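# Roll vial in right palm until label faces up

## Task

The vial starts loose in the right hand, which is palm up, resting in the fold between the palm and the finger bases. Turn it in place within that hand until its label points upward, matching the goal picture taken from the right wrist camera, with no finger or thumb left in contact with it. Only the right hand may touch the vial; its wrist camera, the camera post and the arm's final link count as part of that hand. The left arm and left hand must never touch the right hand. The task fails if the vial touches anything else or leaves the hand. Before declaring completion, the vial must rest motionless for a moment on the palm, clear of the wrist, the camera and its post. The palm must face straight up. No motor in either hand may show "moving" or "overload" or be building toward a shutdown; motors that were already off at the start are exempt. Then report that you are finished.

## Robot and tools

Robot: two arms, left_arm and right_arm, each ending in the same four-fingered right hand with 16 hinge motors. The two hands are identical, not mirrored. Arm bases in the scene frame: left_arm at (+0.003, +0.454, 0) m, right_arm at (+0.062, -0.421, 0) m. This task uses only right_arm.

Scene frame: origin on the table top midway between the arms. +z is up, +x points out over the table, and left_arm sits on the +y side. The names left and right are labels for the arms, not sides of an image.

Hand point frame (each arm): the hand point lies in front of the palm, where the thumb tip meets the index and middle tips in a pinch. +z runs along the straightened fingers toward the tips. +x crosses the palm, pointing away from the thumb. +y points out of the palm's face, which is at y = -0.062 m. Straight fingers have their knuckle hinges at z = -0.017 m, and their tips end 0.139 m beyond that; bending moves the tips toward +y. A rigid mast at the wrist on the palm side occupies x +0.05 to +0.10, z -0.16 to -0.11, reaching y = +0.06 m, and can collide. Only the rubber fingertip caps grip well.

execute_actions: argument actions is a list holding zero or one item. An empty list only returns the current state (with pictures). One item is either an action {"rows": [...], "steps": n} or a wait {"steps": n}. An action has 1 to 15 rows and 4 to 15 steps (default 15), each step 1/30 s; each row applies to one step, and the final row repeats for any remaining steps. A wait allows up to 300 steps and sends nothing new; it is counted from the previous result, and your reply time eats into it. Optional pictures (true/false) adds camera images.

Each row is one flat list of 48 numbers in [-1, 1] covering both arms: first left_arm's 24, then right_arm's 24, even if one arm stays idle. Per arm the order is: dx, dy, dz, rx, ry, rz, then index_mcp, index_abd, index_pip, index_dip, middle_mcp, middle_abd, middle_pip, middle_dip, ring_mcp, ring_abd, ring_pip, ring_dip, thumb_cmc, thumb_axl, thumb_mcp, thumb_ipl, current_limit, speed.

Pose part (dx..rz): an offset, not a pose, expressed in that hand point's own axes, measured from the hand point pose printed in the latest result that shows it. Before any such result in the scene, and for the second and later calls inside one reply, it is measured from wherever the arm is when the action begins. Every row uses that same reference, not the prior row. Scale: 1.0 equals 0.6 m for dx, dy, dz and 180 degrees for the rotation; rx, ry, rz form a single rotation vector. All zeros is not idle: it pulls the hand back to the reference pose. Each step the command is clipped to within 70 mm and 16 degrees of the measured pose; position wins over orientation when both cannot be met. Arms often stop a centimetre or more short, usually low, and the right elbow may sag with each action unless you aim back at the pose you want.

Hand part: absolute goals, each hinge scaled between its two stops; brackets give degrees at +1, degrees at -1, and the straight value. Moving toward -1: finger _mcp curls at the knuckle toward the palm (-18, +128; +0.75); _abd swings the finger sideways away from the thumb (-60, +60; +0.00); _pip bends the middle joint (-29, +108; +0.58); _dip the tip joint (-21, +117; +0.70). thumb_cmc brings the thumb from beside the palm to in front of it (-20, +120; +0.71); thumb_axl rolls the thumb along its length (-27, +140; +0.68); thumb_mcp (-69, +109; +0.23) and thumb_ipl (-77, +108; +0.17) bend it, toward +z when thumb_axl is straight, and in thumb_cmc's -1 direction when thumb_axl is -0.40. current_limit maps -1..+1 to 0..550 mA (floor 11 mA) for all motors and also caps hinge speed; well below 0 a finger may not lift. speed sets set-point rate to (speed+1)/2 of 5.9 rad/s. Initially current_limit +0.4, speed -0.6. A zero is a real goal: to hold a hand unchanged, resend its hand_goal, hand_current_limit and hand_speed. A finger presses only while its goal is past the object's surface.

Results: the state line gives each hand point's position (m) and quat_wxyz in the scene frame, possibly a little off at long reach. "pose unreachable" names an arm whose command the clearance check altered; HELD marks steps where your row was partly or wholly not sent. A "Hand target" line shows where each arm is now being driven. Per motor, in the order above: hand_goal, hand_measured (same scale), hand_current_ma (positive pushes toward -1), hand_state (moving, goal, blocked, overload). Current at 495 mA or above accumulates time; at 5 s the motor shuts off for 10 s. MOTOR HOT appears from 85 °C; at 100 °C the arm drops (OVER-TEMPERATURE FAULT). The last 4 steps of each action run after the result, while you think.

zoom_image: camera (cam_high, cam_low, cam_left_wrist, cam_right_wrist) and region [x0, y0, x1, y1] in pixels from the top-left, at most 504 by 504. Image sizes: cam_high and cam_low 672x504, wrist cameras 504x504. The goal picture is from cam_right_wrist. show_instructions shows reference images; read_manual(section="licences") returns licence text; neither moves anything. finished_scene(scene) ends the current scene given its number and grades it.

Avoid: the vial touching anything but the right hand or falling; anything leaving the table; the left arm touching the right hand; hard pushes or collisions between arms; motors held near the current cap; fast jerky moves. Finish with the palm flat upward, fingers off the vial, all motors settled.

Each tool is called by a JSON object that holds its "fn" and its "kwargs", one argument or row to a line.

Reference images:

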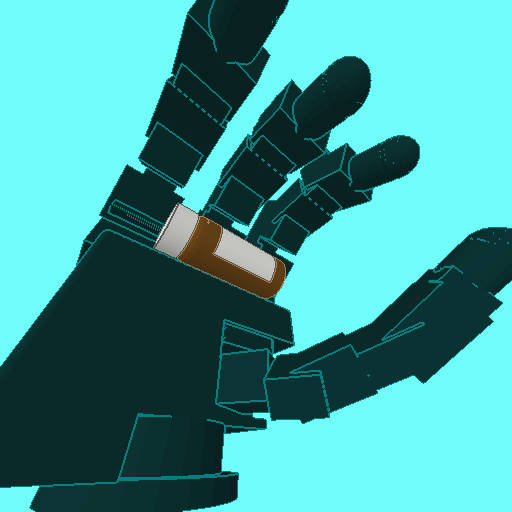

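## Session

{"fn": "execute_actions", "kwargs": {
  "actions": []
}}

Scene clock: 0.00 s of 4800.00 s.
left_arm: end_effector_position=(+0.4014, +0.7872, +0.6046) hand_goal=(+0.754, +0.000, +0.576, +0.696, +0.754, +0.000, +0.576, +0.696, +0.754, +0.000, +0.576, +0.696, +0.714, +0.678, +0.226, +0.168) hand_measured=(+0.754, +0.000, +0.576, +0.696, +0.754, +0.000, +0.576, +0.696, +0.754, +0.000, +0.576, +0.696, +0.714, +0.678, +0.226, +0.168) hand_current_ma=(+0, +0, +0, +0, +0, +0, +0, +0, +0, +0, +0, +0, +0, +0, +0, +0) hand_state=(goal, goal, goal, goal, goal, goal, goal, goal, goal, goal, goal, goal, goal, goal, goal, goal) hand_current_limit=0.40 hand_speed=-0.60 end_effector_quat_wxyz=(+0.290, +0.280, +0.627, +0.667) | right_arm: end_effector_position=(+0.4287, -0.0863, +0.3960) hand_goal=(+0.046, +0.000, -0.008, +0.280, +0.046, +0.000, -0.008, +0.280, +0.046, +0.000, -0.008, +0.280, -0.104, +0.266, +0.032, -0.018) hand_measured=(+0.062, +0.000, -0.006, +0.282, +0.062, +0.000, -0.006, +0.282, +0.064, +0.000, -0.004, +0.282, -0.088, +0.270, +0.034, -0.016) hand_current_ma=(+87, +0, +14, +14, +87, +0, +14, +13, +95, +0, +15, +12, +79, +31, +11, +11) hand_state=(goal, goal, goal, goal, goal, goal, goal, goal, goal, goal, goal, goal, goal, goal, goal, goal) hand_current_limit=0.40 hand_speed=-0.60 end_effector_quat_wxyz=(+0.285, +0.287, +0.653, +0.641)
Joint positions: left_arm=[0.626 1.056 1.089 0.023 0.001 0.009] | right_arm=[ 1.018  1.109  0.605  0.488  0.071 -0.003]
Joint velocities: left_arm=[-0.015 -0.005 -0.002  0.007 -0.007  0.051] | right_arm=[-0.005 -0.005  0.002  0.002  0.022 -0.007]
Hand target (left_arm): +0.396, +0.782, +0.632; +0.297, +0.272, +0.610, +0.683
Hand target (right_arm): +0.430, -0.085, +0.416; +0.289, +0.282, +0.640, +0.654

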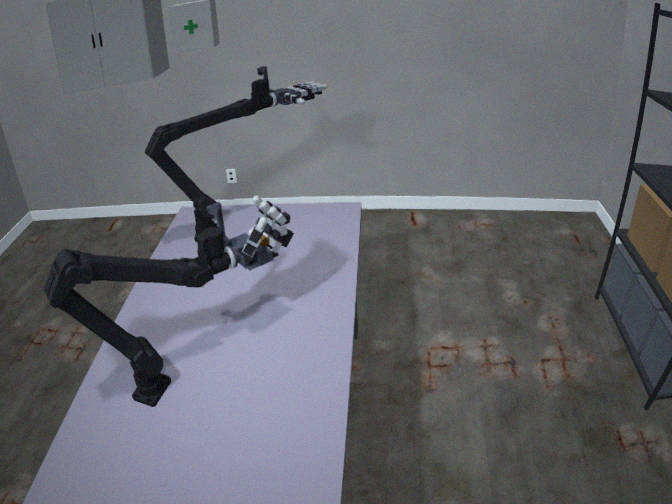

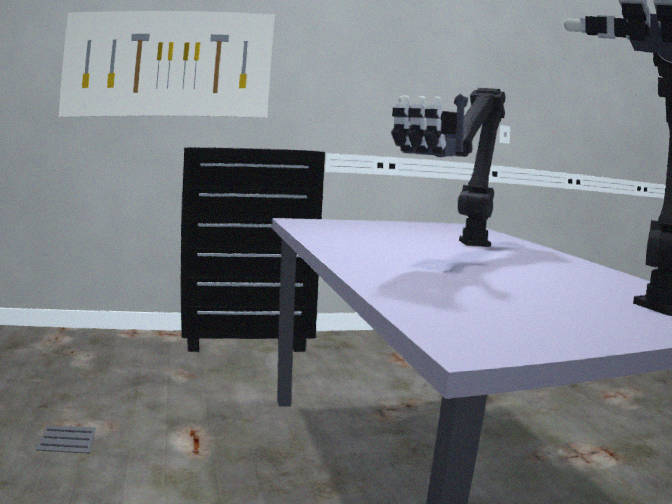

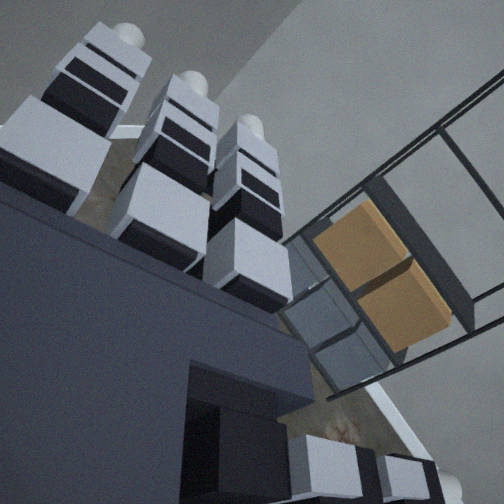

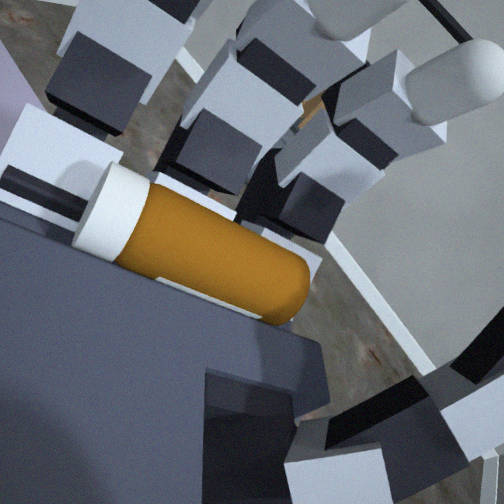

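{"fn": "zoom_image", "kwargs": {
  "camera": "cam_right_wrist",
  "region": [0, 100, 400, 400]
}}

{"fn": "zoom_image", "kwargs": {
  "camera": "cam_high",
  "region": [200, 170, 320, 290]
}}

Region (0, 100, 400, 400) of cam_right_wrist's 504x504 image, scaled by 1.260, with more detail than that image has; it fills the top 378 rows of this view, and the rest is white.

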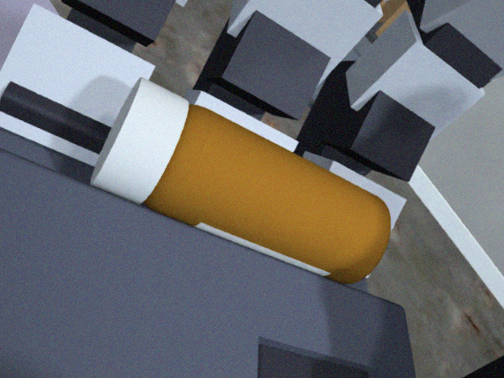

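Region (200, 170, 320, 290) of cam_high's 672x504 image, scaled by 4.200, with more detail than that image has.

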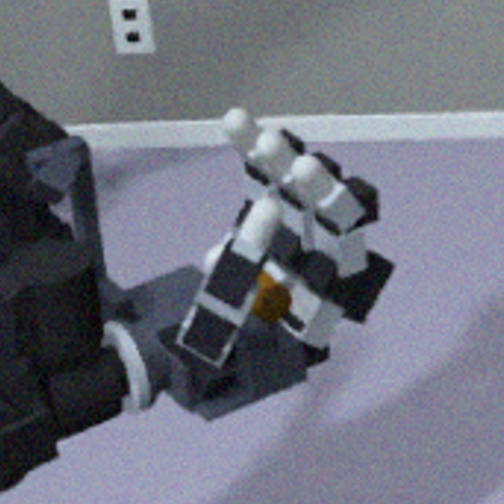

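{"fn": "zoom_image", "kwargs": {
  "camera": "cam_left_wrist",
  "region": [0, 100, 340, 420]
}}

{"fn": "zoom_image", "kwargs": {
  "camera": "cam_right_wrist",
  "region": [0, 90, 180, 270]
}}

{"fn": "zoom_image", "kwargs": {
  "camera": "cam_right_wrist",
  "region": [200, 200, 380, 380]
}}

Region (0, 100, 340, 420) of cam_left_wrist's 504x504 image, scaled by 1.482, with more detail than that image has; it fills the top 474 rows of this view, and the rest is white.

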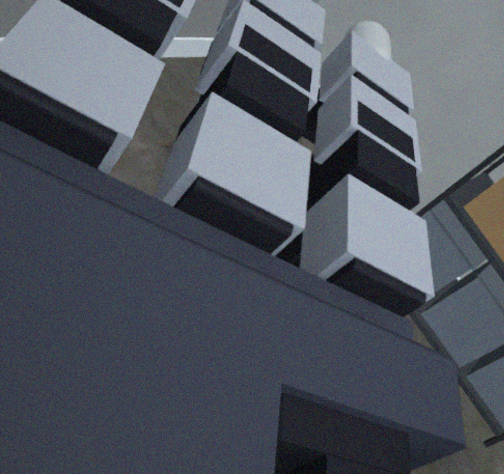

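Region (0, 90, 180, 270) of cam_right_wrist's 504x504 image, scaled by 2.800, with more detail than that image has.

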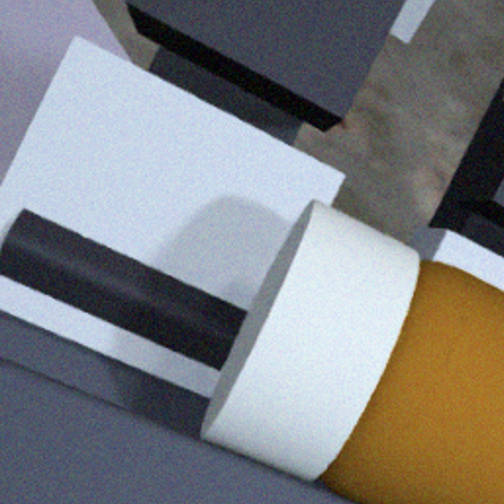

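Region (200, 200, 380, 380) of cam_right_wrist's 504x504 image, scaled by 2.800, with more detail than that image has.

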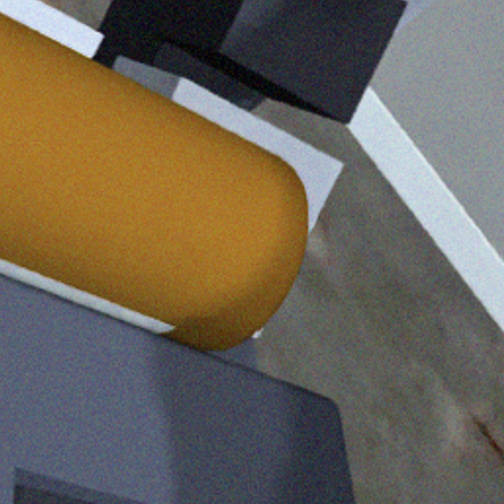

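{"fn": "execute_actions", "kwargs": {
  "actions": [
    {"rows": [[0.0002,0.0463,-0.0099,-0.0163,0.0003,-0.0002, 0.754,0,0.576,0.696,0.754,0,0.576,0.696,0.754,0,0.576,0.696,0.714,0.678,0.226,0.168,0.4,-0.6, 0,0.0333,0.0025,-0.0123,0.0004,0.001, 0.53,0,-0.664,-0.246,0.53,0,-0.664,-0.246,0.046,0,-0.008,0.28,-0.104,0.266,0.032,-0.018,0.4,-0.2]], "steps": 15}
  ],
  "pictures": true
}}

Scene clock: 9.63 s of 4800.00 s.
left_arm: end_effector_position=(+0.4014, +0.7872, +0.6046) hand_goal=(+0.754, +0.000, +0.576, +0.696, +0.754, +0.000, +0.576, +0.696, +0.754, +0.000, +0.576, +0.696, +0.714, +0.678, +0.226, +0.168) hand_measured=(+0.764, +0.000, +0.576, +0.696, +0.764, +0.000, +0.576, +0.696, +0.764, +0.000, +0.576, +0.696, +0.724, +0.678, +0.226, +0.168) hand_current_ma=(+57, +0, +4, +0, +52, +0, +4, +0, +55, +0, +4, +0, +53, -4, -1, -2) hand_state=(goal, goal, goal, goal, goal, goal, goal, goal, goal, goal, goal, goal, goal, goal, goal, goal) hand_current_limit=0.40 hand_speed=-0.60 end_effector_quat_wxyz=(+0.290, +0.280, +0.627, +0.667) | right_arm: end_effector_position=(+0.4287, -0.0863, +0.3960) hand_goal=(+0.530, +0.000, -0.664, -0.246, +0.530, +0.000, -0.664, -0.246, +0.046, +0.000, -0.008, +0.280, -0.104, +0.266, +0.032, -0.018) hand_measured=(+0.408, +0.000, -0.334, -0.050, +0.408, +0.000, -0.342, -0.052, +0.064, +0.000, -0.004, +0.282, -0.088, +0.270, +0.034, -0.016) hand_current_ma=(-17, +0, +51, +59, -18, +0, +54, +58, +95, +0, +15, +12, +79, +31, +11, +11) hand_state=(moving, goal, moving, moving, moving, goal, moving, moving, goal, goal, goal, goal, goal, goal, goal, goal) hand_current_limit=0.40 hand_speed=-0.20 end_effector_quat_wxyz=(+0.285, +0.287, +0.653, +0.641)
Joint positions: left_arm=[0.626 1.056 1.089 0.023 0.001 0.009] | right_arm=[ 1.018  1.109  0.605  0.488  0.071 -0.003]
Joint velocities: left_arm=[-0.015 -0.005  0.012 -0.002  0.007  0.007] | right_arm=[-0.005  0.005  0.007 -0.007 -0.007 -0.007]
Steps of this call (steps 1 to 90: nothing new was sent; then 6.27 s passed at rest; steps 91 to 101: the first 11 steps of this action). Readings (end_effector_position | what the end effector reports):
91: left_arm (+0.4014, +0.7872, +0.6046) | right_arm (+0.4287, -0.0863, +0.3960) | left_arm hand_goal=(+0.754, +0.000, +0.576, +0.696, +0.754, +0.000, +0.576, +0.696, +0.754, +0.000, +0.576, +0.696, +0.714, +0.678, +0.226, +0.168) hand_measured=(+0.764, +0.000, +0.576, +0.696, +0.764, +0.000, +0.576, +0.696, +0.764, +0.000, +0.576, +0.696, +0.724, +0.678, +0.226, +0.168) hand_current_ma=(+57, +0, +4, +0, +52, +0, +4, +0, +55, +0, +4, +0, +53, -4, -1, -2) hand_state=(goal, goal, goal, goal, goal, goal, goal, goal, goal, goal, goal, goal, goal, goal, goal, goal) hand_current_limit=0.40 hand_speed=-0.60 | right_arm hand_goal=(+0.530, +0.000, -0.664, -0.246, +0.530, +0.000, -0.664, -0.246, +0.046, +0.000, -0.008, +0.280, -0.104, +0.266, +0.032, -0.018) hand_measured=(+0.062, +0.000, -0.006, +0.282, +0.062, +0.000, -0.006, +0.282, +0.064, +0.000, -0.004, +0.282, -0.088, +0.270, +0.034, -0.016) hand_current_ma=(+87, +0, +14, +14, +87, +0, +14, +13, +95, +0, +15, +12, +79, +31, +11, +11) hand_state=(moving, goal, moving, moving, moving, goal, moving, moving, goal, goal, goal, goal, goal, goal, goal, goal) hand_current_limit=0.40 hand_speed=-0.20
92: left_arm (+0.4014, +0.7872, +0.6046) | right_arm (+0.4287, -0.0863, +0.3960) | left_arm hand_goal=(+0.754, +0.000, +0.576, +0.696, +0.754, +0.000, +0.576, +0.696, +0.754, +0.000, +0.576, +0.696, +0.714, +0.678, +0.226, +0.168) hand_measured=(+0.764, +0.000, +0.576, +0.696, +0.764, +0.000, +0.576, +0.696, +0.764, +0.000, +0.576, +0.696, +0.724, +0.678, +0.226, +0.168) hand_current_ma=(+57, +0, +4, +0, +52, +0, +4, +0, +55, +0, +4, +0, +53, -4, -1, -2) hand_state=(goal, goal, goal, goal, goal, goal, goal, goal, goal, goal, goal, goal, goal, goal, goal, goal) hand_current_limit=0.40 hand_speed=-0.60 | right_arm hand_goal=(+0.530, +0.000, -0.664, -0.246, +0.530, +0.000, -0.664, -0.246, +0.046, +0.000, -0.008, +0.280, -0.104, +0.266, +0.032, -0.018) hand_measured=(+0.066, +0.000, -0.010, +0.278, +0.066, +0.000, -0.010, +0.278, +0.064, +0.000, -0.004, +0.282, -0.088, +0.270, +0.034, -0.016) hand_current_ma=(-119, +0, +167, +177, -118, +0, +167, +176, +95, +0, +15, +12, +79, +31, +11, +11) hand_state=(moving, goal, moving, moving, moving, goal, moving, moving, goal, goal, goal, goal, goal, goal, goal, goal) hand_current_limit=0.40 hand_speed=-0.20
94: left_arm (+0.4014, +0.7872, +0.6046) | right_arm (+0.4287, -0.0863, +0.3960) | left_arm hand_goal=(+0.754, +0.000, +0.576, +0.696, +0.754, +0.000, +0.576, +0.696, +0.754, +0.000, +0.576, +0.696, +0.714, +0.678, +0.226, +0.168) hand_measured=(+0.764, +0.000, +0.576, +0.696, +0.764, +0.000, +0.576, +0.696, +0.764, +0.000, +0.576, +0.696, +0.724, +0.678, +0.226, +0.168) hand_current_ma=(+57, +0, +4, +0, +52, +0, +4, +0, +55, +0, +4, +0, +53, -4, -1, -2) hand_state=(goal, goal, goal, goal, goal, goal, goal, goal, goal, goal, goal, goal, goal, goal, goal, goal) hand_current_limit=0.40 hand_speed=-0.60 | right_arm hand_goal=(+0.530, +0.000, -0.664, -0.246, +0.530, +0.000, -0.664, -0.246, +0.046, +0.000, -0.008, +0.280, -0.104, +0.266, +0.032, -0.018) hand_measured=(+0.130, +0.000, -0.076, +0.212, +0.130, +0.000, -0.078, +0.212, +0.064, +0.000, -0.004, +0.282, -0.088, +0.270, +0.034, -0.016) hand_current_ma=(-47, +0, +118, +117, -47, +0, +116, +117, +95, +0, +15, +12, +79, +31, +11, +11) hand_state=(moving, goal, moving, moving, moving, goal, moving, moving, goal, goal, goal, goal, goal, goal, goal, goal) hand_current_limit=0.40 hand_speed=-0.20
98: left_arm (+0.4014, +0.7872, +0.6046) | right_arm (+0.4287, -0.0863, +0.3960) | left_arm hand_goal=(+0.754, +0.000, +0.576, +0.696, +0.754, +0.000, +0.576, +0.696, +0.754, +0.000, +0.576, +0.696, +0.714, +0.678, +0.226, +0.168) hand_measured=(+0.764, +0.000, +0.576, +0.696, +0.764, +0.000, +0.576, +0.696, +0.764, +0.000, +0.576, +0.696, +0.724, +0.678, +0.226, +0.168) hand_current_ma=(+57, +0, +4, +0, +52, +0, +4, +0, +55, +0, +4, +0, +53, -4, -1, -2) hand_state=(goal, goal, goal, goal, goal, goal, goal, goal, goal, goal, goal, goal, goal, goal, goal, goal) hand_current_limit=0.40 hand_speed=-0.60 | right_arm hand_goal=(+0.530, +0.000, -0.664, -0.246, +0.530, +0.000, -0.664, -0.246, +0.046, +0.000, -0.008, +0.280, -0.104, +0.266, +0.032, -0.018) hand_measured=(+0.286, +0.000, -0.222, +0.062, +0.288, +0.000, -0.228, +0.062, +0.064, +0.000, -0.004, +0.282, -0.088, +0.270, +0.034, -0.016) hand_current_ma=(-28, +0, +79, +79, -29, +0, +78, +79, +95, +0, +15, +12, +79, +31, +11, +11) hand_state=(moving, goal, moving, moving, moving, goal, moving, moving, goal, goal, goal, goal, goal, goal, goal, goal) hand_current_limit=0.40 hand_speed=-0.20
101: the state above

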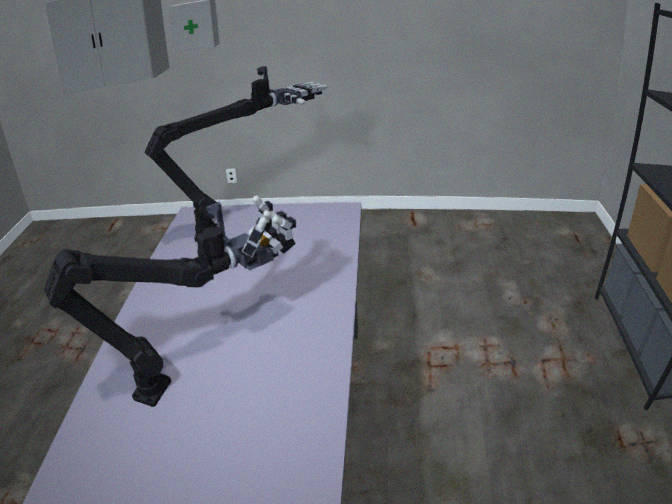

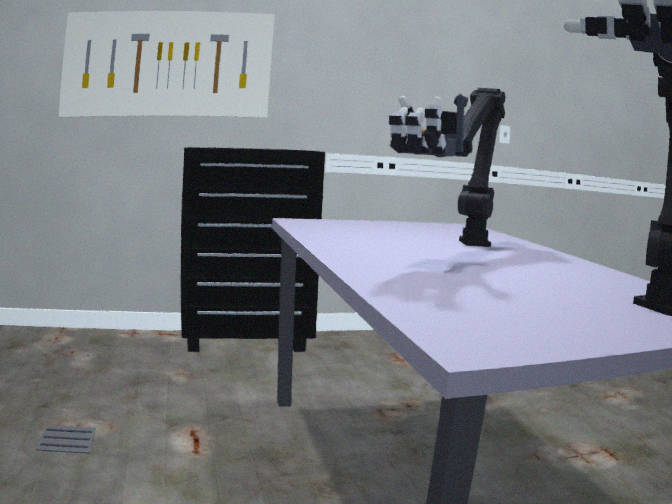

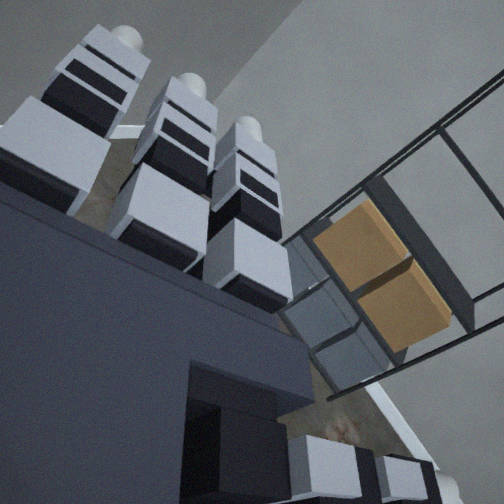

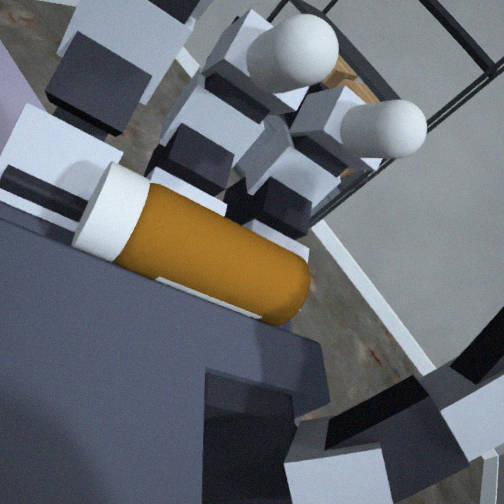

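{"fn": "execute_actions", "kwargs": {
  "actions": [
    {"rows": [[0.0002,0.0463,-0.0099,-0.0163,0.0003,-0.0002, 0.754,0,0.576,0.696,0.754,0,0.576,0.696,0.754,0,0.576,0.696,0.714,0.678,0.226,0.168,0.4,-0.6, 0,0.0333,0.0025,-0.0123,0.0004,0.001, 0.53,0,-0.97,-0.246,0.53,0,-0.97,-0.246,0.046,0,-0.008,0.28,-0.104,0.266,0.032,-0.018,0.1,-0.5]], "steps": 15}
  ],
  "pictures": true
}}

Scene clock: 10.20 s of 4800.00 s.
left_arm: end_effector_position=(+0.4014, +0.7872, +0.6046) hand_goal=(+0.754, +0.000, +0.576, +0.696, +0.754, +0.000, +0.576, +0.696, +0.754, +0.000, +0.576, +0.696, +0.714, +0.678, +0.226, +0.168) hand_measured=(+0.764, +0.000, +0.576, +0.696, +0.764, +0.000, +0.576, +0.696, +0.764, +0.000, +0.576, +0.696, +0.724, +0.678, +0.226, +0.168) hand_current_ma=(+57, +0, +4, +0, +52, +0, +4, +0, +55, +0, +4, +0, +53, -4, -1, -2) hand_state=(goal, goal, goal, goal, goal, goal, goal, goal, goal, goal, goal, goal, goal, goal, goal, goal) hand_current_limit=0.40 hand_speed=-0.60 end_effector_quat_wxyz=(+0.290, +0.280, +0.627, +0.667) | right_arm: end_effector_position=(+0.4287, -0.0863, +0.3960) hand_goal=(+0.530, +0.000, -0.970, -0.246, +0.530, +0.000, -0.970, -0.246, +0.046, +0.000, -0.008, +0.280, -0.104, +0.266, +0.032, -0.018) hand_measured=(+0.536, +0.000, -0.882, -0.244, +0.536, +0.000, -0.910, -0.244, +0.064, +0.000, -0.004, +0.282, -0.088, +0.270, +0.034, -0.016) hand_current_ma=(+34, +0, +45, +12, +34, +0, +46, +12, +95, +0, +15, +12, +79, +31, +11, +11) hand_state=(goal, goal, moving, goal, goal, goal, moving, goal, goal, goal, goal, goal, goal, goal, goal, goal) hand_current_limit=0.10 hand_speed=-0.50 end_effector_quat_wxyz=(+0.285, +0.287, +0.653, +0.641)
Joint positions: left_arm=[0.626 1.056 1.089 0.023 0.001 0.009] | right_arm=[ 1.018  1.109  0.605  0.488  0.071 -0.003]
Joint velocities: left_arm=[ 0.005  0.005 -0.012 -0.007 -0.022  0.007] | right_arm=[-0.024 -0.005  0.002  0.002  0.007 -0.022]
Off your previous action's commanded pose (left_arm): 0.028 m, 3 deg at its last step (step 4 of this call).
Off your previous action's commanded pose (right_arm): 0.020 m, 2 deg at its last step (step 4 of this call).
Steps of this call (steps 1 to 4: the last 4 steps of your previous action; steps 5 to 6: nothing new was sent; steps 7 to 17: the first 11 steps of this action). Readings (end_effector_position | what the end effector reports):
7: left_arm (+0.4014, +0.7872, +0.6046) | right_arm (+0.4287, -0.0863, +0.3960) | left_arm hand_goal=(+0.754, +0.000, +0.576, +0.696, +0.754, +0.000, +0.576, +0.696, +0.754, +0.000, +0.576, +0.696, +0.714, +0.678, +0.226, +0.168) hand_measured=(+0.764, +0.000, +0.576, +0.696, +0.764, +0.000, +0.576, +0.696, +0.764, +0.000, +0.576, +0.696, +0.724, +0.678, +0.226, +0.168) hand_current_ma=(+57, +0, +4, +0, +52, +0, +4, +0, +55, +0, +4, +0, +53, -4, -1, -2) hand_state=(goal, goal, goal, goal, goal, goal, goal, goal, goal, goal, goal, goal, goal, goal, goal, goal) hand_current_limit=0.40 hand_speed=-0.60 | right_arm hand_goal=(+0.530, +0.000, -0.970, -0.246, +0.530, +0.000, -0.970, -0.246, +0.046, +0.000, -0.008, +0.280, -0.104, +0.266, +0.032, -0.018) hand_measured=(+0.536, +0.000, -0.588, -0.242, +0.536, +0.000, -0.604, -0.242, +0.064, +0.000, -0.004, +0.282, -0.088, +0.270, +0.034, -0.016) hand_current_ma=(+34, +0, +58, +8, +34, +0, +59, +8, +95, +0, +15, +12, +79, +31, +11, +11) hand_state=(goal, goal, moving, moving, goal, goal, moving, moving, goal, goal, goal, goal, goal, goal, goal, goal) hand_current_limit=0.10 hand_speed=-0.50
8: left_arm (+0.4014, +0.7872, +0.6046) | right_arm (+0.4287, -0.0863, +0.3960) | left_arm hand_goal=(+0.754, +0.000, +0.576, +0.696, +0.754, +0.000, +0.576, +0.696, +0.754, +0.000, +0.576, +0.696, +0.714, +0.678, +0.226, +0.168) hand_measured=(+0.764, +0.000, +0.576, +0.696, +0.764, +0.000, +0.576, +0.696, +0.764, +0.000, +0.576, +0.696, +0.724, +0.678, +0.226, +0.168) hand_current_ma=(+57, +0, +4, +0, +52, +0, +4, +0, +55, +0, +4, +0, +53, -4, -1, -2) hand_state=(goal, goal, goal, goal, goal, goal, goal, goal, goal, goal, goal, goal, goal, goal, goal, goal) hand_current_limit=0.40 hand_speed=-0.60 | right_arm hand_goal=(+0.530, +0.000, -0.970, -0.246, +0.530, +0.000, -0.970, -0.246, +0.046, +0.000, -0.008, +0.280, -0.104, +0.266, +0.032, -0.018) hand_measured=(+0.536, +0.000, -0.622, -0.244, +0.536, +0.000, -0.640, -0.244, +0.064, +0.000, -0.004, +0.282, -0.088, +0.270, +0.034, -0.016) hand_current_ma=(+34, +0, +18, +10, +34, +0, +19, +10, +95, +0, +15, +12, +79, +31, +11, +11) hand_state=(goal, goal, moving, moving, goal, goal, moving, moving, goal, goal, goal, goal, goal, goal, goal, goal) hand_current_limit=0.10 hand_speed=-0.50
10: left_arm (+0.4014, +0.7872, +0.6046) | right_arm (+0.4287, -0.0863, +0.3960) | left_arm hand_goal=(+0.754, +0.000, +0.576, +0.696, +0.754, +0.000, +0.576, +0.696, +0.754, +0.000, +0.576, +0.696, +0.714, +0.678, +0.226, +0.168) hand_measured=(+0.764, +0.000, +0.576, +0.696, +0.764, +0.000, +0.576, +0.696, +0.764, +0.000, +0.576, +0.696, +0.724, +0.678, +0.226, +0.168) hand_current_ma=(+57, +0, +4, +0, +52, +0, +4, +0, +55, +0, +4, +0, +53, -4, -1, -2) hand_state=(goal, goal, goal, goal, goal, goal, goal, goal, goal, goal, goal, goal, goal, goal, goal, goal) hand_current_limit=0.40 hand_speed=-0.60 | right_arm hand_goal=(+0.530, +0.000, -0.970, -0.246, +0.530, +0.000, -0.970, -0.246, +0.046, +0.000, -0.008, +0.280, -0.104, +0.266, +0.032, -0.018) hand_measured=(+0.536, +0.000, -0.682, -0.244, +0.536, +0.000, -0.702, -0.244, +0.064, +0.000, -0.004, +0.282, -0.088, +0.270, +0.034, -0.016) hand_current_ma=(+34, +0, +30, +12, +34, +0, +31, +12, +95, +0, +15, +12, +79, +31, +11, +11) hand_state=(goal, goal, moving, goal, goal, goal, moving, goal, goal, goal, goal, goal, goal, goal, goal, goal) hand_current_limit=0.10 hand_speed=-0.50
14: left_arm (+0.4014, +0.7872, +0.6046) | right_arm (+0.4287, -0.0863, +0.3960) | left_arm hand_goal=(+0.754, +0.000, +0.576, +0.696, +0.754, +0.000, +0.576, +0.696, +0.754, +0.000, +0.576, +0.696, +0.714, +0.678, +0.226, +0.168) hand_measured=(+0.764, +0.000, +0.576, +0.696, +0.764, +0.000, +0.576, +0.696, +0.764, +0.000, +0.576, +0.696, +0.724, +0.678, +0.226, +0.168) hand_current_ma=(+57, +0, +4, +0, +52, +0, +4, +0, +55, +0, +4, +0, +53, -4, -1, -2) hand_state=(goal, goal, goal, goal, goal, goal, goal, goal, goal, goal, goal, goal, goal, goal, goal, goal) hand_current_limit=0.40 hand_speed=-0.60 | right_arm hand_goal=(+0.530, +0.000, -0.970, -0.246, +0.530, +0.000, -0.970, -0.246, +0.046, +0.000, -0.008, +0.280, -0.104, +0.266, +0.032, -0.018) hand_measured=(+0.536, +0.000, -0.796, -0.244, +0.536, +0.000, -0.820, -0.244, +0.064, +0.000, -0.004, +0.282, -0.088, +0.270, +0.034, -0.016) hand_current_ma=(+34, +0, +39, +12, +34, +0, +40, +12, +95, +0, +15, +12, +79, +31, +11, +11) hand_state=(goal, goal, moving, goal, goal, goal, moving, goal, goal, goal, goal, goal, goal, goal, goal, goal) hand_current_limit=0.10 hand_speed=-0.50
17: the state above

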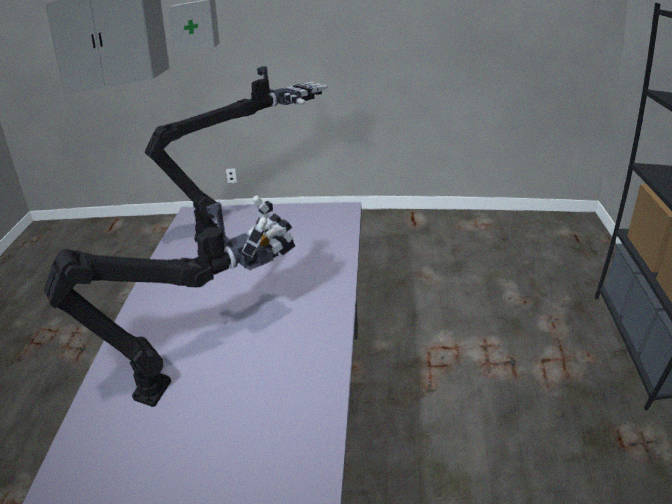

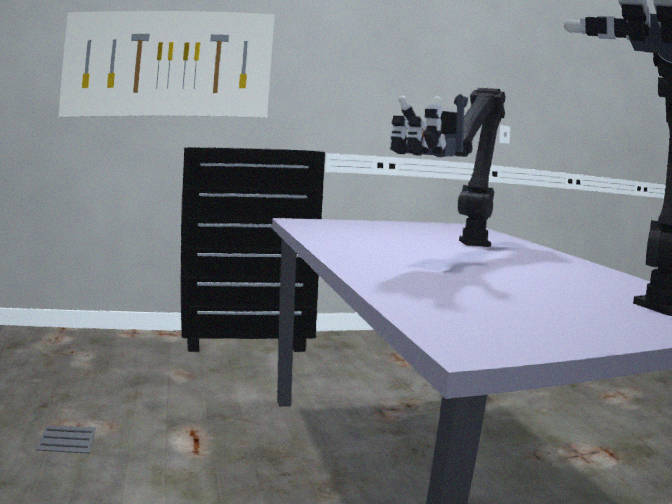

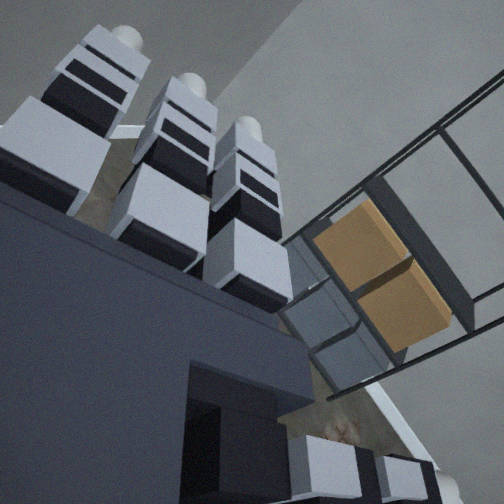

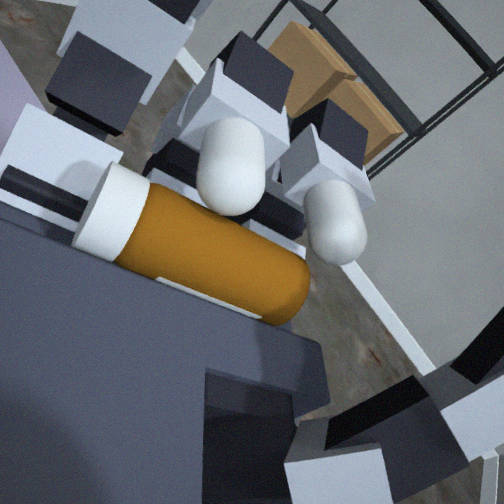

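{"fn": "execute_actions", "kwargs": {
  "actions": [
    {"steps": 6}
  ],
  "pictures": true
}}

Scene clock: 10.40 s of 4800.00 s.
left_arm: end_effector_position=(+0.4014, +0.7872, +0.6046) hand_goal=(+0.754, +0.000, +0.576, +0.696, +0.754, +0.000, +0.576, +0.696, +0.754, +0.000, +0.576, +0.696, +0.714, +0.678, +0.226, +0.168) hand_measured=(+0.764, +0.000, +0.576, +0.696, +0.764, +0.000, +0.576, +0.696, +0.764, +0.000, +0.576, +0.696, +0.724, +0.678, +0.226, +0.168) hand_current_ma=(+57, +0, +4, +0, +52, +0, +4, +0, +55, +0, +4, +0, +53, -4, -1, -2) hand_state=(goal, goal, goal, goal, goal, goal, goal, goal, goal, goal, goal, goal, goal, goal, goal, goal) hand_current_limit=0.40 hand_speed=-0.60 end_effector_quat_wxyz=(+0.290, +0.280, +0.627, +0.667) | right_arm: end_effector_position=(+0.4287, -0.0863, +0.3960) hand_goal=(+0.530, +0.000, -0.970, -0.246, +0.530, +0.000, -0.970, -0.246, +0.046, +0.000, -0.008, +0.280, -0.104, +0.266, +0.032, -0.018) hand_measured=(+0.536, +0.000, -0.968, -0.244, +0.538, +0.000, -0.950, -0.240, +0.064, +0.000, -0.004, +0.282, -0.088, +0.270, +0.034, -0.016) hand_current_ma=(+34, +0, +5, +12, +47, +0, +102, +27, +95, +0, +15, +12, +79, +31, +11, +11) hand_state=(goal, goal, goal, goal, goal, goal, goal, goal, goal, goal, goal, goal, goal, goal, goal, goal) hand_current_limit=0.10 hand_speed=-0.50 end_effector_quat_wxyz=(+0.285, +0.287, +0.653, +0.641)
Joint positions: left_arm=[0.626 1.056 1.089 0.023 0.001 0.009] | right_arm=[ 1.018  1.109  0.605  0.488  0.071 -0.003]
Joint velocities: left_arm=[ 0.005  0.005 -0.002 -0.007  0.037 -0.051] | right_arm=[-0.005 -0.015  0.012 -0.007 -0.037 -0.007]
Hand target (left_arm): +0.395, +0.782, +0.631; +0.296, +0.271, +0.610, +0.683
Hand target (right_arm): +0.430, -0.086, +0.416; +0.289, +0.282, +0.640, +0.654
Off the commanded pose (left_arm): 0.028 m, 3 deg.
Off the commanded pose (right_arm): 0.020 m, 2 deg.
Kept back: nothing.
Steps of this call (steps 1 to 4: the last 4 steps of your previous action; steps 5 to 6: nothing new was sent). Readings (end_effector_position | what the end effector reports):
1: left_arm (+0.4014, +0.7872, +0.6046) | right_arm (+0.4287, -0.0863, +0.3960) | left_arm hand_goal=(+0.754, +0.000, +0.576, +0.696, +0.754, +0.000, +0.576, +0.696, +0.754, +0.000, +0.576, +0.696, +0.714, +0.678, +0.226, +0.168) hand_measured=(+0.764, +0.000, +0.576, +0.696, +0.764, +0.000, +0.576, +0.696, +0.764, +0.000, +0.576, +0.696, +0.724, +0.678, +0.226, +0.168) hand_current_ma=(+57, +0, +4, +0, +52, +0, +4, +0, +55, +0, +4, +0, +53, -4, -1, -2) hand_state=(goal, goal, goal, goal, goal, goal, goal, goal, goal, goal, goal, goal, goal, goal, goal, goal) hand_current_limit=0.40 hand_speed=-0.60 | right_arm hand_goal=(+0.530, +0.000, -0.970, -0.246, +0.530, +0.000, -0.970, -0.246, +0.046, +0.000, -0.008, +0.280, -0.104, +0.266, +0.032, -0.018) hand_measured=(+0.536, +0.000, -0.912, -0.244, +0.536, +0.000, -0.938, -0.244, +0.064, +0.000, -0.004, +0.282, -0.088, +0.270, +0.034, -0.016) hand_current_ma=(+34, +0, +40, +12, +34, +0, +10, +12, +95, +0, +15, +12, +79, +31, +11, +11) hand_state=(goal, goal, moving, goal, goal, goal, moving, goal, goal, goal, goal, goal, goal, goal, goal, goal) hand_current_limit=0.10 hand_speed=-0.50
2: left_arm (+0.4014, +0.7872, +0.6046) | right_arm (+0.4287, -0.0863, +0.3960) | left_arm hand_goal=(+0.754, +0.000, +0.576, +0.696, +0.754, +0.000, +0.576, +0.696, +0.754, +0.000, +0.576, +0.696, +0.714, +0.678, +0.226, +0.168) hand_measured=(+0.764, +0.000, +0.576, +0.696, +0.764, +0.000, +0.576, +0.696, +0.764, +0.000, +0.576, +0.696, +0.724, +0.678, +0.226, +0.168) hand_current_ma=(+57, +0, +4, +0, +52, +0, +4, +0, +55, +0, +4, +0, +53, -4, -1, -2) hand_state=(goal, goal, goal, goal, goal, goal, goal, goal, goal, goal, goal, goal, goal, goal, goal, goal) hand_current_limit=0.40 hand_speed=-0.60 | right_arm hand_goal=(+0.530, +0.000, -0.970, -0.246, +0.530, +0.000, -0.970, -0.246, +0.046, +0.000, -0.008, +0.280, -0.104, +0.266, +0.032, -0.018) hand_measured=(+0.536, +0.000, -0.940, -0.244, +0.538, +0.000, -0.950, -0.242, +0.064, +0.000, -0.004, +0.282, -0.088, +0.270, +0.034, -0.016) hand_current_ma=(+34, +0, +10, +12, +55, +0, +105, +41, +95, +0, +15, +12, +79, +31, +11, +11) hand_state=(goal, goal, moving, goal, moving, goal, moving, moving, goal, goal, goal, goal, goal, goal, goal, goal) hand_current_limit=0.10 hand_speed=-0.50
4: left_arm (+0.4014, +0.7872, +0.6046) | right_arm (+0.4287, -0.0863, +0.3960) | left_arm hand_goal=(+0.754, +0.000, +0.576, +0.696, +0.754, +0.000, +0.576, +0.696, +0.754, +0.000, +0.576, +0.696, +0.714, +0.678, +0.226, +0.168) hand_measured=(+0.764, +0.000, +0.576, +0.696, +0.764, +0.000, +0.576, +0.696, +0.764, +0.000, +0.576, +0.696, +0.724, +0.678, +0.226, +0.168) hand_current_ma=(+57, +0, +4, +0, +52, +0, +4, +0, +55, +0, +4, +0, +53, -4, -1, -2) hand_state=(goal, goal, goal, goal, goal, goal, goal, goal, goal, goal, goal, goal, goal, goal, goal, goal) hand_current_limit=0.40 hand_speed=-0.60 | right_arm hand_goal=(+0.530, +0.000, -0.970, -0.246, +0.530, +0.000, -0.970, -0.246, +0.046, +0.000, -0.008, +0.280, -0.104, +0.266, +0.032, -0.018) hand_measured=(+0.536, +0.000, -0.966, -0.244, +0.538, +0.000, -0.950, -0.240, +0.064, +0.000, -0.004, +0.282, -0.088, +0.270, +0.034, -0.016) hand_current_ma=(+34, +0, -3, +12, +47, +0, +102, +27, +95, +0, +15, +12, +79, +31, +11, +11) hand_state=(goal, goal, moving, goal, goal, goal, goal, goal, goal, goal, goal, goal, goal, goal, goal, goal) hand_current_limit=0.10 hand_speed=-0.50
6: the state above

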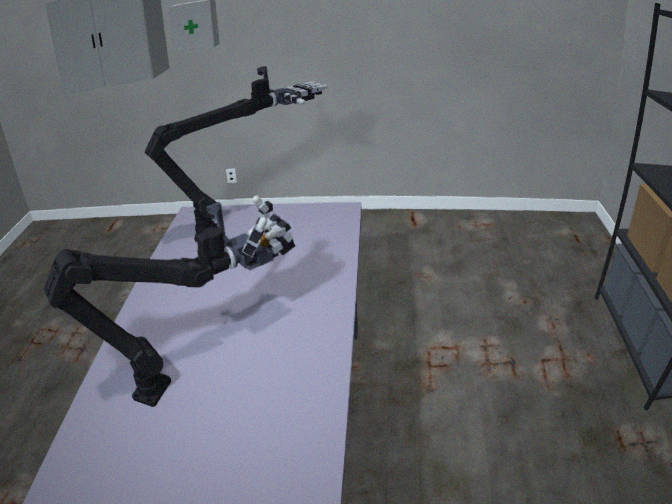

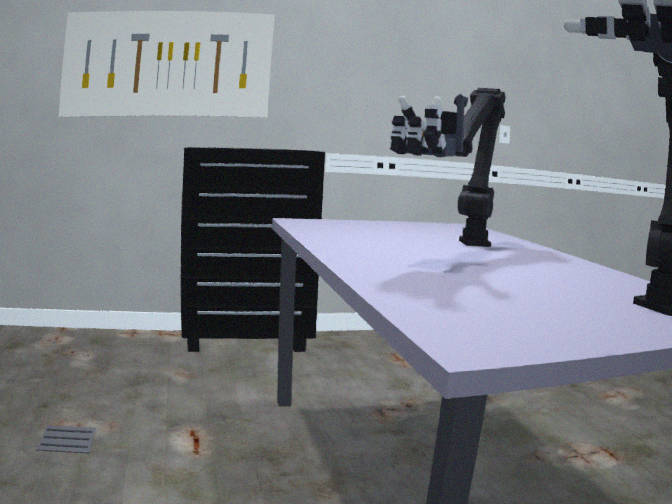

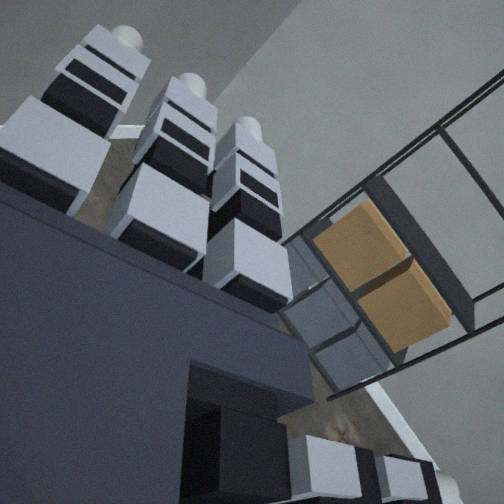

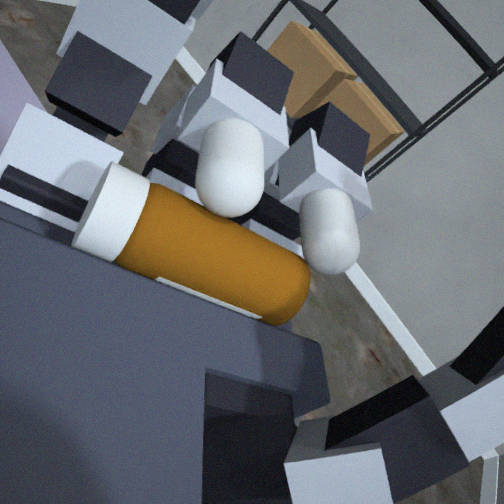

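{"fn": "execute_actions", "kwargs": {
  "actions": [
    {"rows": [[0.0002,0.0463,-0.0099,-0.0163,0.0003,-0.0002, 0.754,0,0.576,0.696,0.754,0,0.576,0.696,0.754,0,0.576,0.696,0.714,0.678,0.226,0.168,0.4,-0.6, 0,0.0333,0.0025,-0.0123,0.0004,0.001, 0.53,0,-0.52,-0.246,0.53,0,-1.0,-0.30,0.046,0,-0.008,0.28,-0.104,0.266,0.032,-0.018,0.1,-0.6],[0.0002,0.0463,-0.0099,-0.0163,0.0003,-0.0002, 0.754,0,0.576,0.696,0.754,0,0.576,0.696,0.754,0,0.576,0.696,0.714,0.678,0.226,0.168,0.4,-0.6, 0,0.0333,0.0025,-0.0123,0.0004,0.001, 0.53,0,-0.52,-0.246,0.53,0,-1.0,-0.30,0.046,0,-0.008,0.28,-0.104,0.266,0.032,-0.018,0.1,-0.6],[0.0002,0.0463,-0.0099,-0.0163,0.0003,-0.0002, 0.754,0,0.576,0.696,0.754,0,0.576,0.696,0.754,0,0.576,0.696,0.714,0.678,0.226,0.168,0.4,-0.6, 0,0.0333,0.0025,-0.0123,0.0004,0.001, 0.2,0,-0.52,-0.246,0.25,0,-1.0,-0.30,0.046,0,-0.008,0.28,-0.104,0.266,0.032,-0.018,0.1,-0.6]], "steps": 15}
  ],
  "pictures": true
}}

Scene clock: 11.23 s of 4800.00 s.
left_arm: end_effector_position=(+0.4014, +0.7872, +0.6046) hand_goal=(+0.754, +0.000, +0.576, +0.696, +0.754, +0.000, +0.576, +0.696, +0.754, +0.000, +0.576, +0.696, +0.714, +0.678, +0.226, +0.168) hand_measured=(+0.764, +0.000, +0.576, +0.696, +0.764, +0.000, +0.576, +0.696, +0.764, +0.000, +0.576, +0.696, +0.724, +0.678, +0.226, +0.168) hand_current_ma=(+57, +0, +4, +0, +52, +0, +4, +0, +55, +0, +4, +0, +53, -4, -1, -2) hand_state=(goal, goal, goal, goal, goal, goal, goal, goal, goal, goal, goal, goal, goal, goal, goal, goal) hand_current_limit=0.40 hand_speed=-0.60 end_effector_quat_wxyz=(+0.290, +0.280, +0.627, +0.667) | right_arm: end_effector_position=(+0.4287, -0.0863, +0.3960) hand_goal=(+0.200, +0.000, -0.520, -0.246, +0.250, +0.000, -1.000, -0.300, +0.046, +0.000, -0.008, +0.280, -0.104, +0.266, +0.032, -0.018) hand_measured=(+0.406, +0.000, -0.738, -0.244, +0.530, +0.000, -0.952, -0.246, +0.064, +0.000, -0.004, +0.282, -0.088, +0.270, +0.034, -0.016) hand_current_ma=(+121, +0, -62, +12, +303, +0, +242, +275, +95, +0, +15, +12, +79, +31, +11, +11) hand_state=(moving, goal, moving, goal, blocked, goal, blocked, blocked, goal, goal, goal, goal, goal, goal, goal, goal) hand_current_limit=0.10 hand_speed=-0.60 end_effector_quat_wxyz=(+0.285, +0.287, +0.653, +0.641)
Joint positions: left_arm=[0.626 1.056 1.089 0.023 0.001 0.009] | right_arm=[ 1.018  1.109  0.605  0.488  0.071 -0.003]
Joint velocities: left_arm=[-0.015 -0.005 -0.012 -0.012 -0.037  0.037] | right_arm=[-0.005 -0.015 -0.012 -0.002 -0.051  0.022]
Steps of this call (steps 1 to 14: nothing new was sent; steps 15 to 25: the first 11 steps of this action). Readings (end_effector_position | what the end effector reports):
15: left_arm (+0.4014, +0.7872, +0.6046) | right_arm (+0.4287, -0.0863, +0.3960) | left_arm hand_goal=(+0.754, +0.000, +0.576, +0.696, +0.754, +0.000, +0.576, +0.696, +0.754, +0.000, +0.576, +0.696, +0.714, +0.678, +0.226, +0.168) hand_measured=(+0.764, +0.000, +0.576, +0.696, +0.764, +0.000, +0.576, +0.696, +0.764, +0.000, +0.576, +0.696, +0.724, +0.678, +0.226, +0.168) hand_current_ma=(+57, +0, +4, +0, +52, +0, +4, +0, +55, +0, +4, +0, +53, -4, -1, -2) hand_state=(goal, goal, goal, goal, goal, goal, goal, goal, goal, goal, goal, goal, goal, goal, goal, goal) hand_current_limit=0.40 hand_speed=-0.60 | right_arm hand_goal=(+0.530, +0.000, -0.520, -0.246, +0.530, +0.000, -1.000, -0.300, +0.046, +0.000, -0.008, +0.280, -0.104, +0.266, +0.032, -0.018) hand_measured=(+0.536, +0.000, -0.968, -0.244, +0.538, +0.000, -0.950, -0.240, +0.064, +0.000, -0.004, +0.282, -0.088, +0.270, +0.034, -0.016) hand_current_ma=(+34, +0, +6, +12, +47, +0, +102, +27, +95, +0, +15, +12, +79, +31, +11, +11) hand_state=(goal, goal, moving, goal, goal, goal, moving, moving, goal, goal, goal, goal, goal, goal, goal, goal) hand_current_limit=0.10 hand_speed=-0.60
16: left_arm (+0.4014, +0.7872, +0.6046) | right_arm (+0.4287, -0.0863, +0.3960) | left_arm hand_goal=(+0.754, +0.000, +0.576, +0.696, +0.754, +0.000, +0.576, +0.696, +0.754, +0.000, +0.576, +0.696, +0.714, +0.678, +0.226, +0.168) hand_measured=(+0.764, +0.000, +0.576, +0.696, +0.764, +0.000, +0.576, +0.696, +0.764, +0.000, +0.576, +0.696, +0.724, +0.678, +0.226, +0.168) hand_current_ma=(+57, +0, +4, +0, +52, +0, +4, +0, +55, +0, +4, +0, +53, -4, -1, -2) hand_state=(goal, goal, goal, goal, goal, goal, goal, goal, goal, goal, goal, goal, goal, goal, goal, goal) hand_current_limit=0.40 hand_speed=-0.60 | right_arm hand_goal=(+0.530, +0.000, -0.520, -0.246, +0.530, +0.000, -1.000, -0.300, +0.046, +0.000, -0.008, +0.280, -0.104, +0.266, +0.032, -0.018) hand_measured=(+0.536, +0.000, -0.968, -0.244, +0.538, +0.000, -0.952, -0.242, +0.064, +0.000, -0.004, +0.282, -0.088, +0.270, +0.034, -0.016) hand_current_ma=(+34, +0, -100, +11, +49, +0, +219, +170, +95, +0, +15, +12, +79, +31, +11, +11) hand_state=(goal, goal, moving, goal, goal, goal, moving, moving, goal, goal, goal, goal, goal, goal, goal, goal) hand_current_limit=0.10 hand_speed=-0.60
18: left_arm (+0.4014, +0.7872, +0.6046) | right_arm (+0.4287, -0.0863, +0.3960) | left_arm hand_goal=(+0.754, +0.000, +0.576, +0.696, +0.754, +0.000, +0.576, +0.696, +0.754, +0.000, +0.576, +0.696, +0.714, +0.678, +0.226, +0.168) hand_measured=(+0.764, +0.000, +0.576, +0.696, +0.764, +0.000, +0.576, +0.696, +0.764, +0.000, +0.576, +0.696, +0.724, +0.678, +0.226, +0.168) hand_current_ma=(+57, +0, +4, +0, +52, +0, +4, +0, +55, +0, +4, +0, +53, -4, -1, -2) hand_state=(goal, goal, goal, goal, goal, goal, goal, goal, goal, goal, goal, goal, goal, goal, goal, goal) hand_current_limit=0.40 hand_speed=-0.60 | right_arm hand_goal=(+0.200, +0.000, -0.520, -0.246, +0.250, +0.000, -1.000, -0.300, +0.046, +0.000, -0.008, +0.280, -0.104, +0.266, +0.032, -0.018) hand_measured=(+0.536, +0.000, -0.926, -0.244, +0.540, +0.000, -0.952, -0.246, +0.064, +0.000, -0.004, +0.282, -0.088, +0.270, +0.034, -0.016) hand_current_ma=(+162, +0, -59, +12, +197, +0, +242, +279, +95, +0, +15, +12, +79, +31, +11, +11) hand_state=(moving, goal, moving, goal, moving, goal, blocked, moving, goal, goal, goal, goal, goal, goal, goal, goal) hand_current_limit=0.10 hand_speed=-0.60
22: left_arm (+0.4014, +0.7872, +0.6046) | right_arm (+0.4287, -0.0863, +0.3960) | left_arm hand_goal=(+0.754, +0.000, +0.576, +0.696, +0.754, +0.000, +0.576, +0.696, +0.754, +0.000, +0.576, +0.696, +0.714, +0.678, +0.226, +0.168) hand_measured=(+0.764, +0.000, +0.576, +0.696, +0.764, +0.000, +0.576, +0.696, +0.764, +0.000, +0.576, +0.696, +0.724, +0.678, +0.226, +0.168) hand_current_ma=(+57, +0, +4, +0, +52, +0, +4, +0, +55, +0, +4, +0, +53, -4, -1, -2) hand_state=(goal, goal, goal, goal, goal, goal, goal, goal, goal, goal, goal, goal, goal, goal, goal, goal) hand_current_limit=0.40 hand_speed=-0.60 | right_arm hand_goal=(+0.200, +0.000, -0.520, -0.246, +0.250, +0.000, -1.000, -0.300, +0.046, +0.000, -0.008, +0.280, -0.104, +0.266, +0.032, -0.018) hand_measured=(+0.466, +0.000, -0.820, -0.244, +0.530, +0.000, -0.952, -0.246, +0.064, +0.000, -0.004, +0.282, -0.088, +0.270, +0.034, -0.016) hand_current_ma=(+121, +0, -61, +12, +303, +0, +242, +275, +95, +0, +15, +12, +79, +31, +11, +11) hand_state=(moving, goal, moving, goal, blocked, goal, blocked, blocked, goal, goal, goal, goal, goal, goal, goal, goal) hand_current_limit=0.10 hand_speed=-0.60
25: the state above

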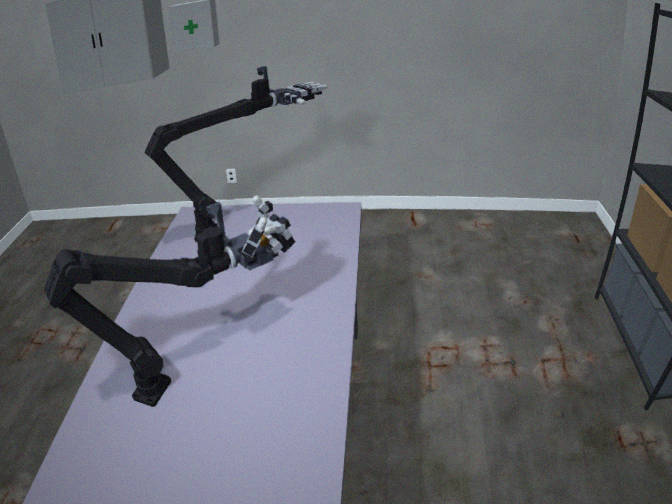

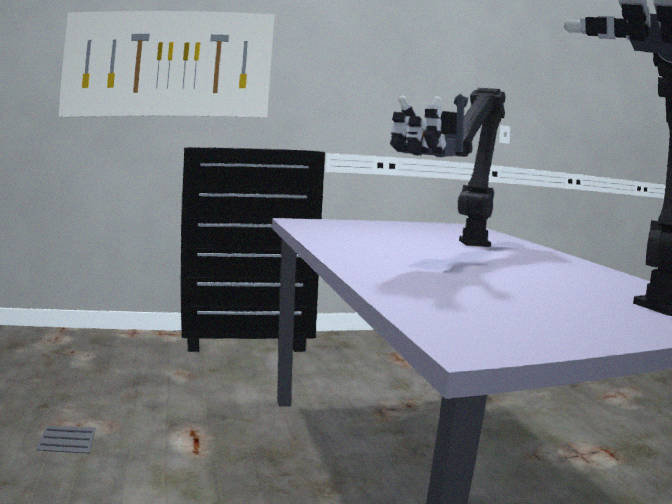

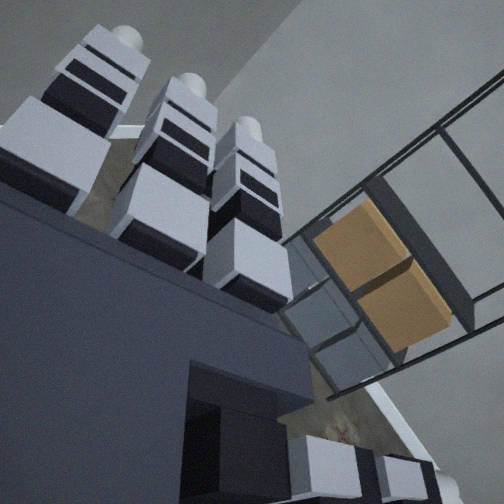

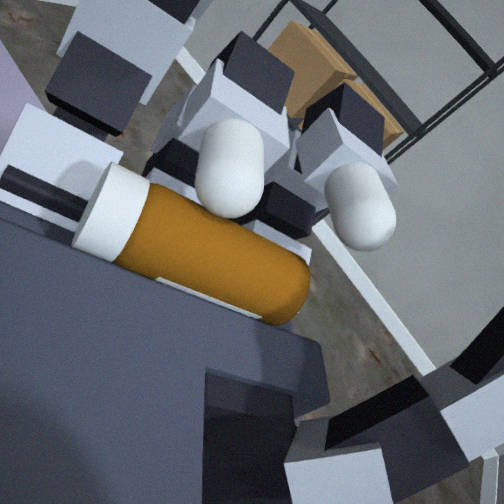

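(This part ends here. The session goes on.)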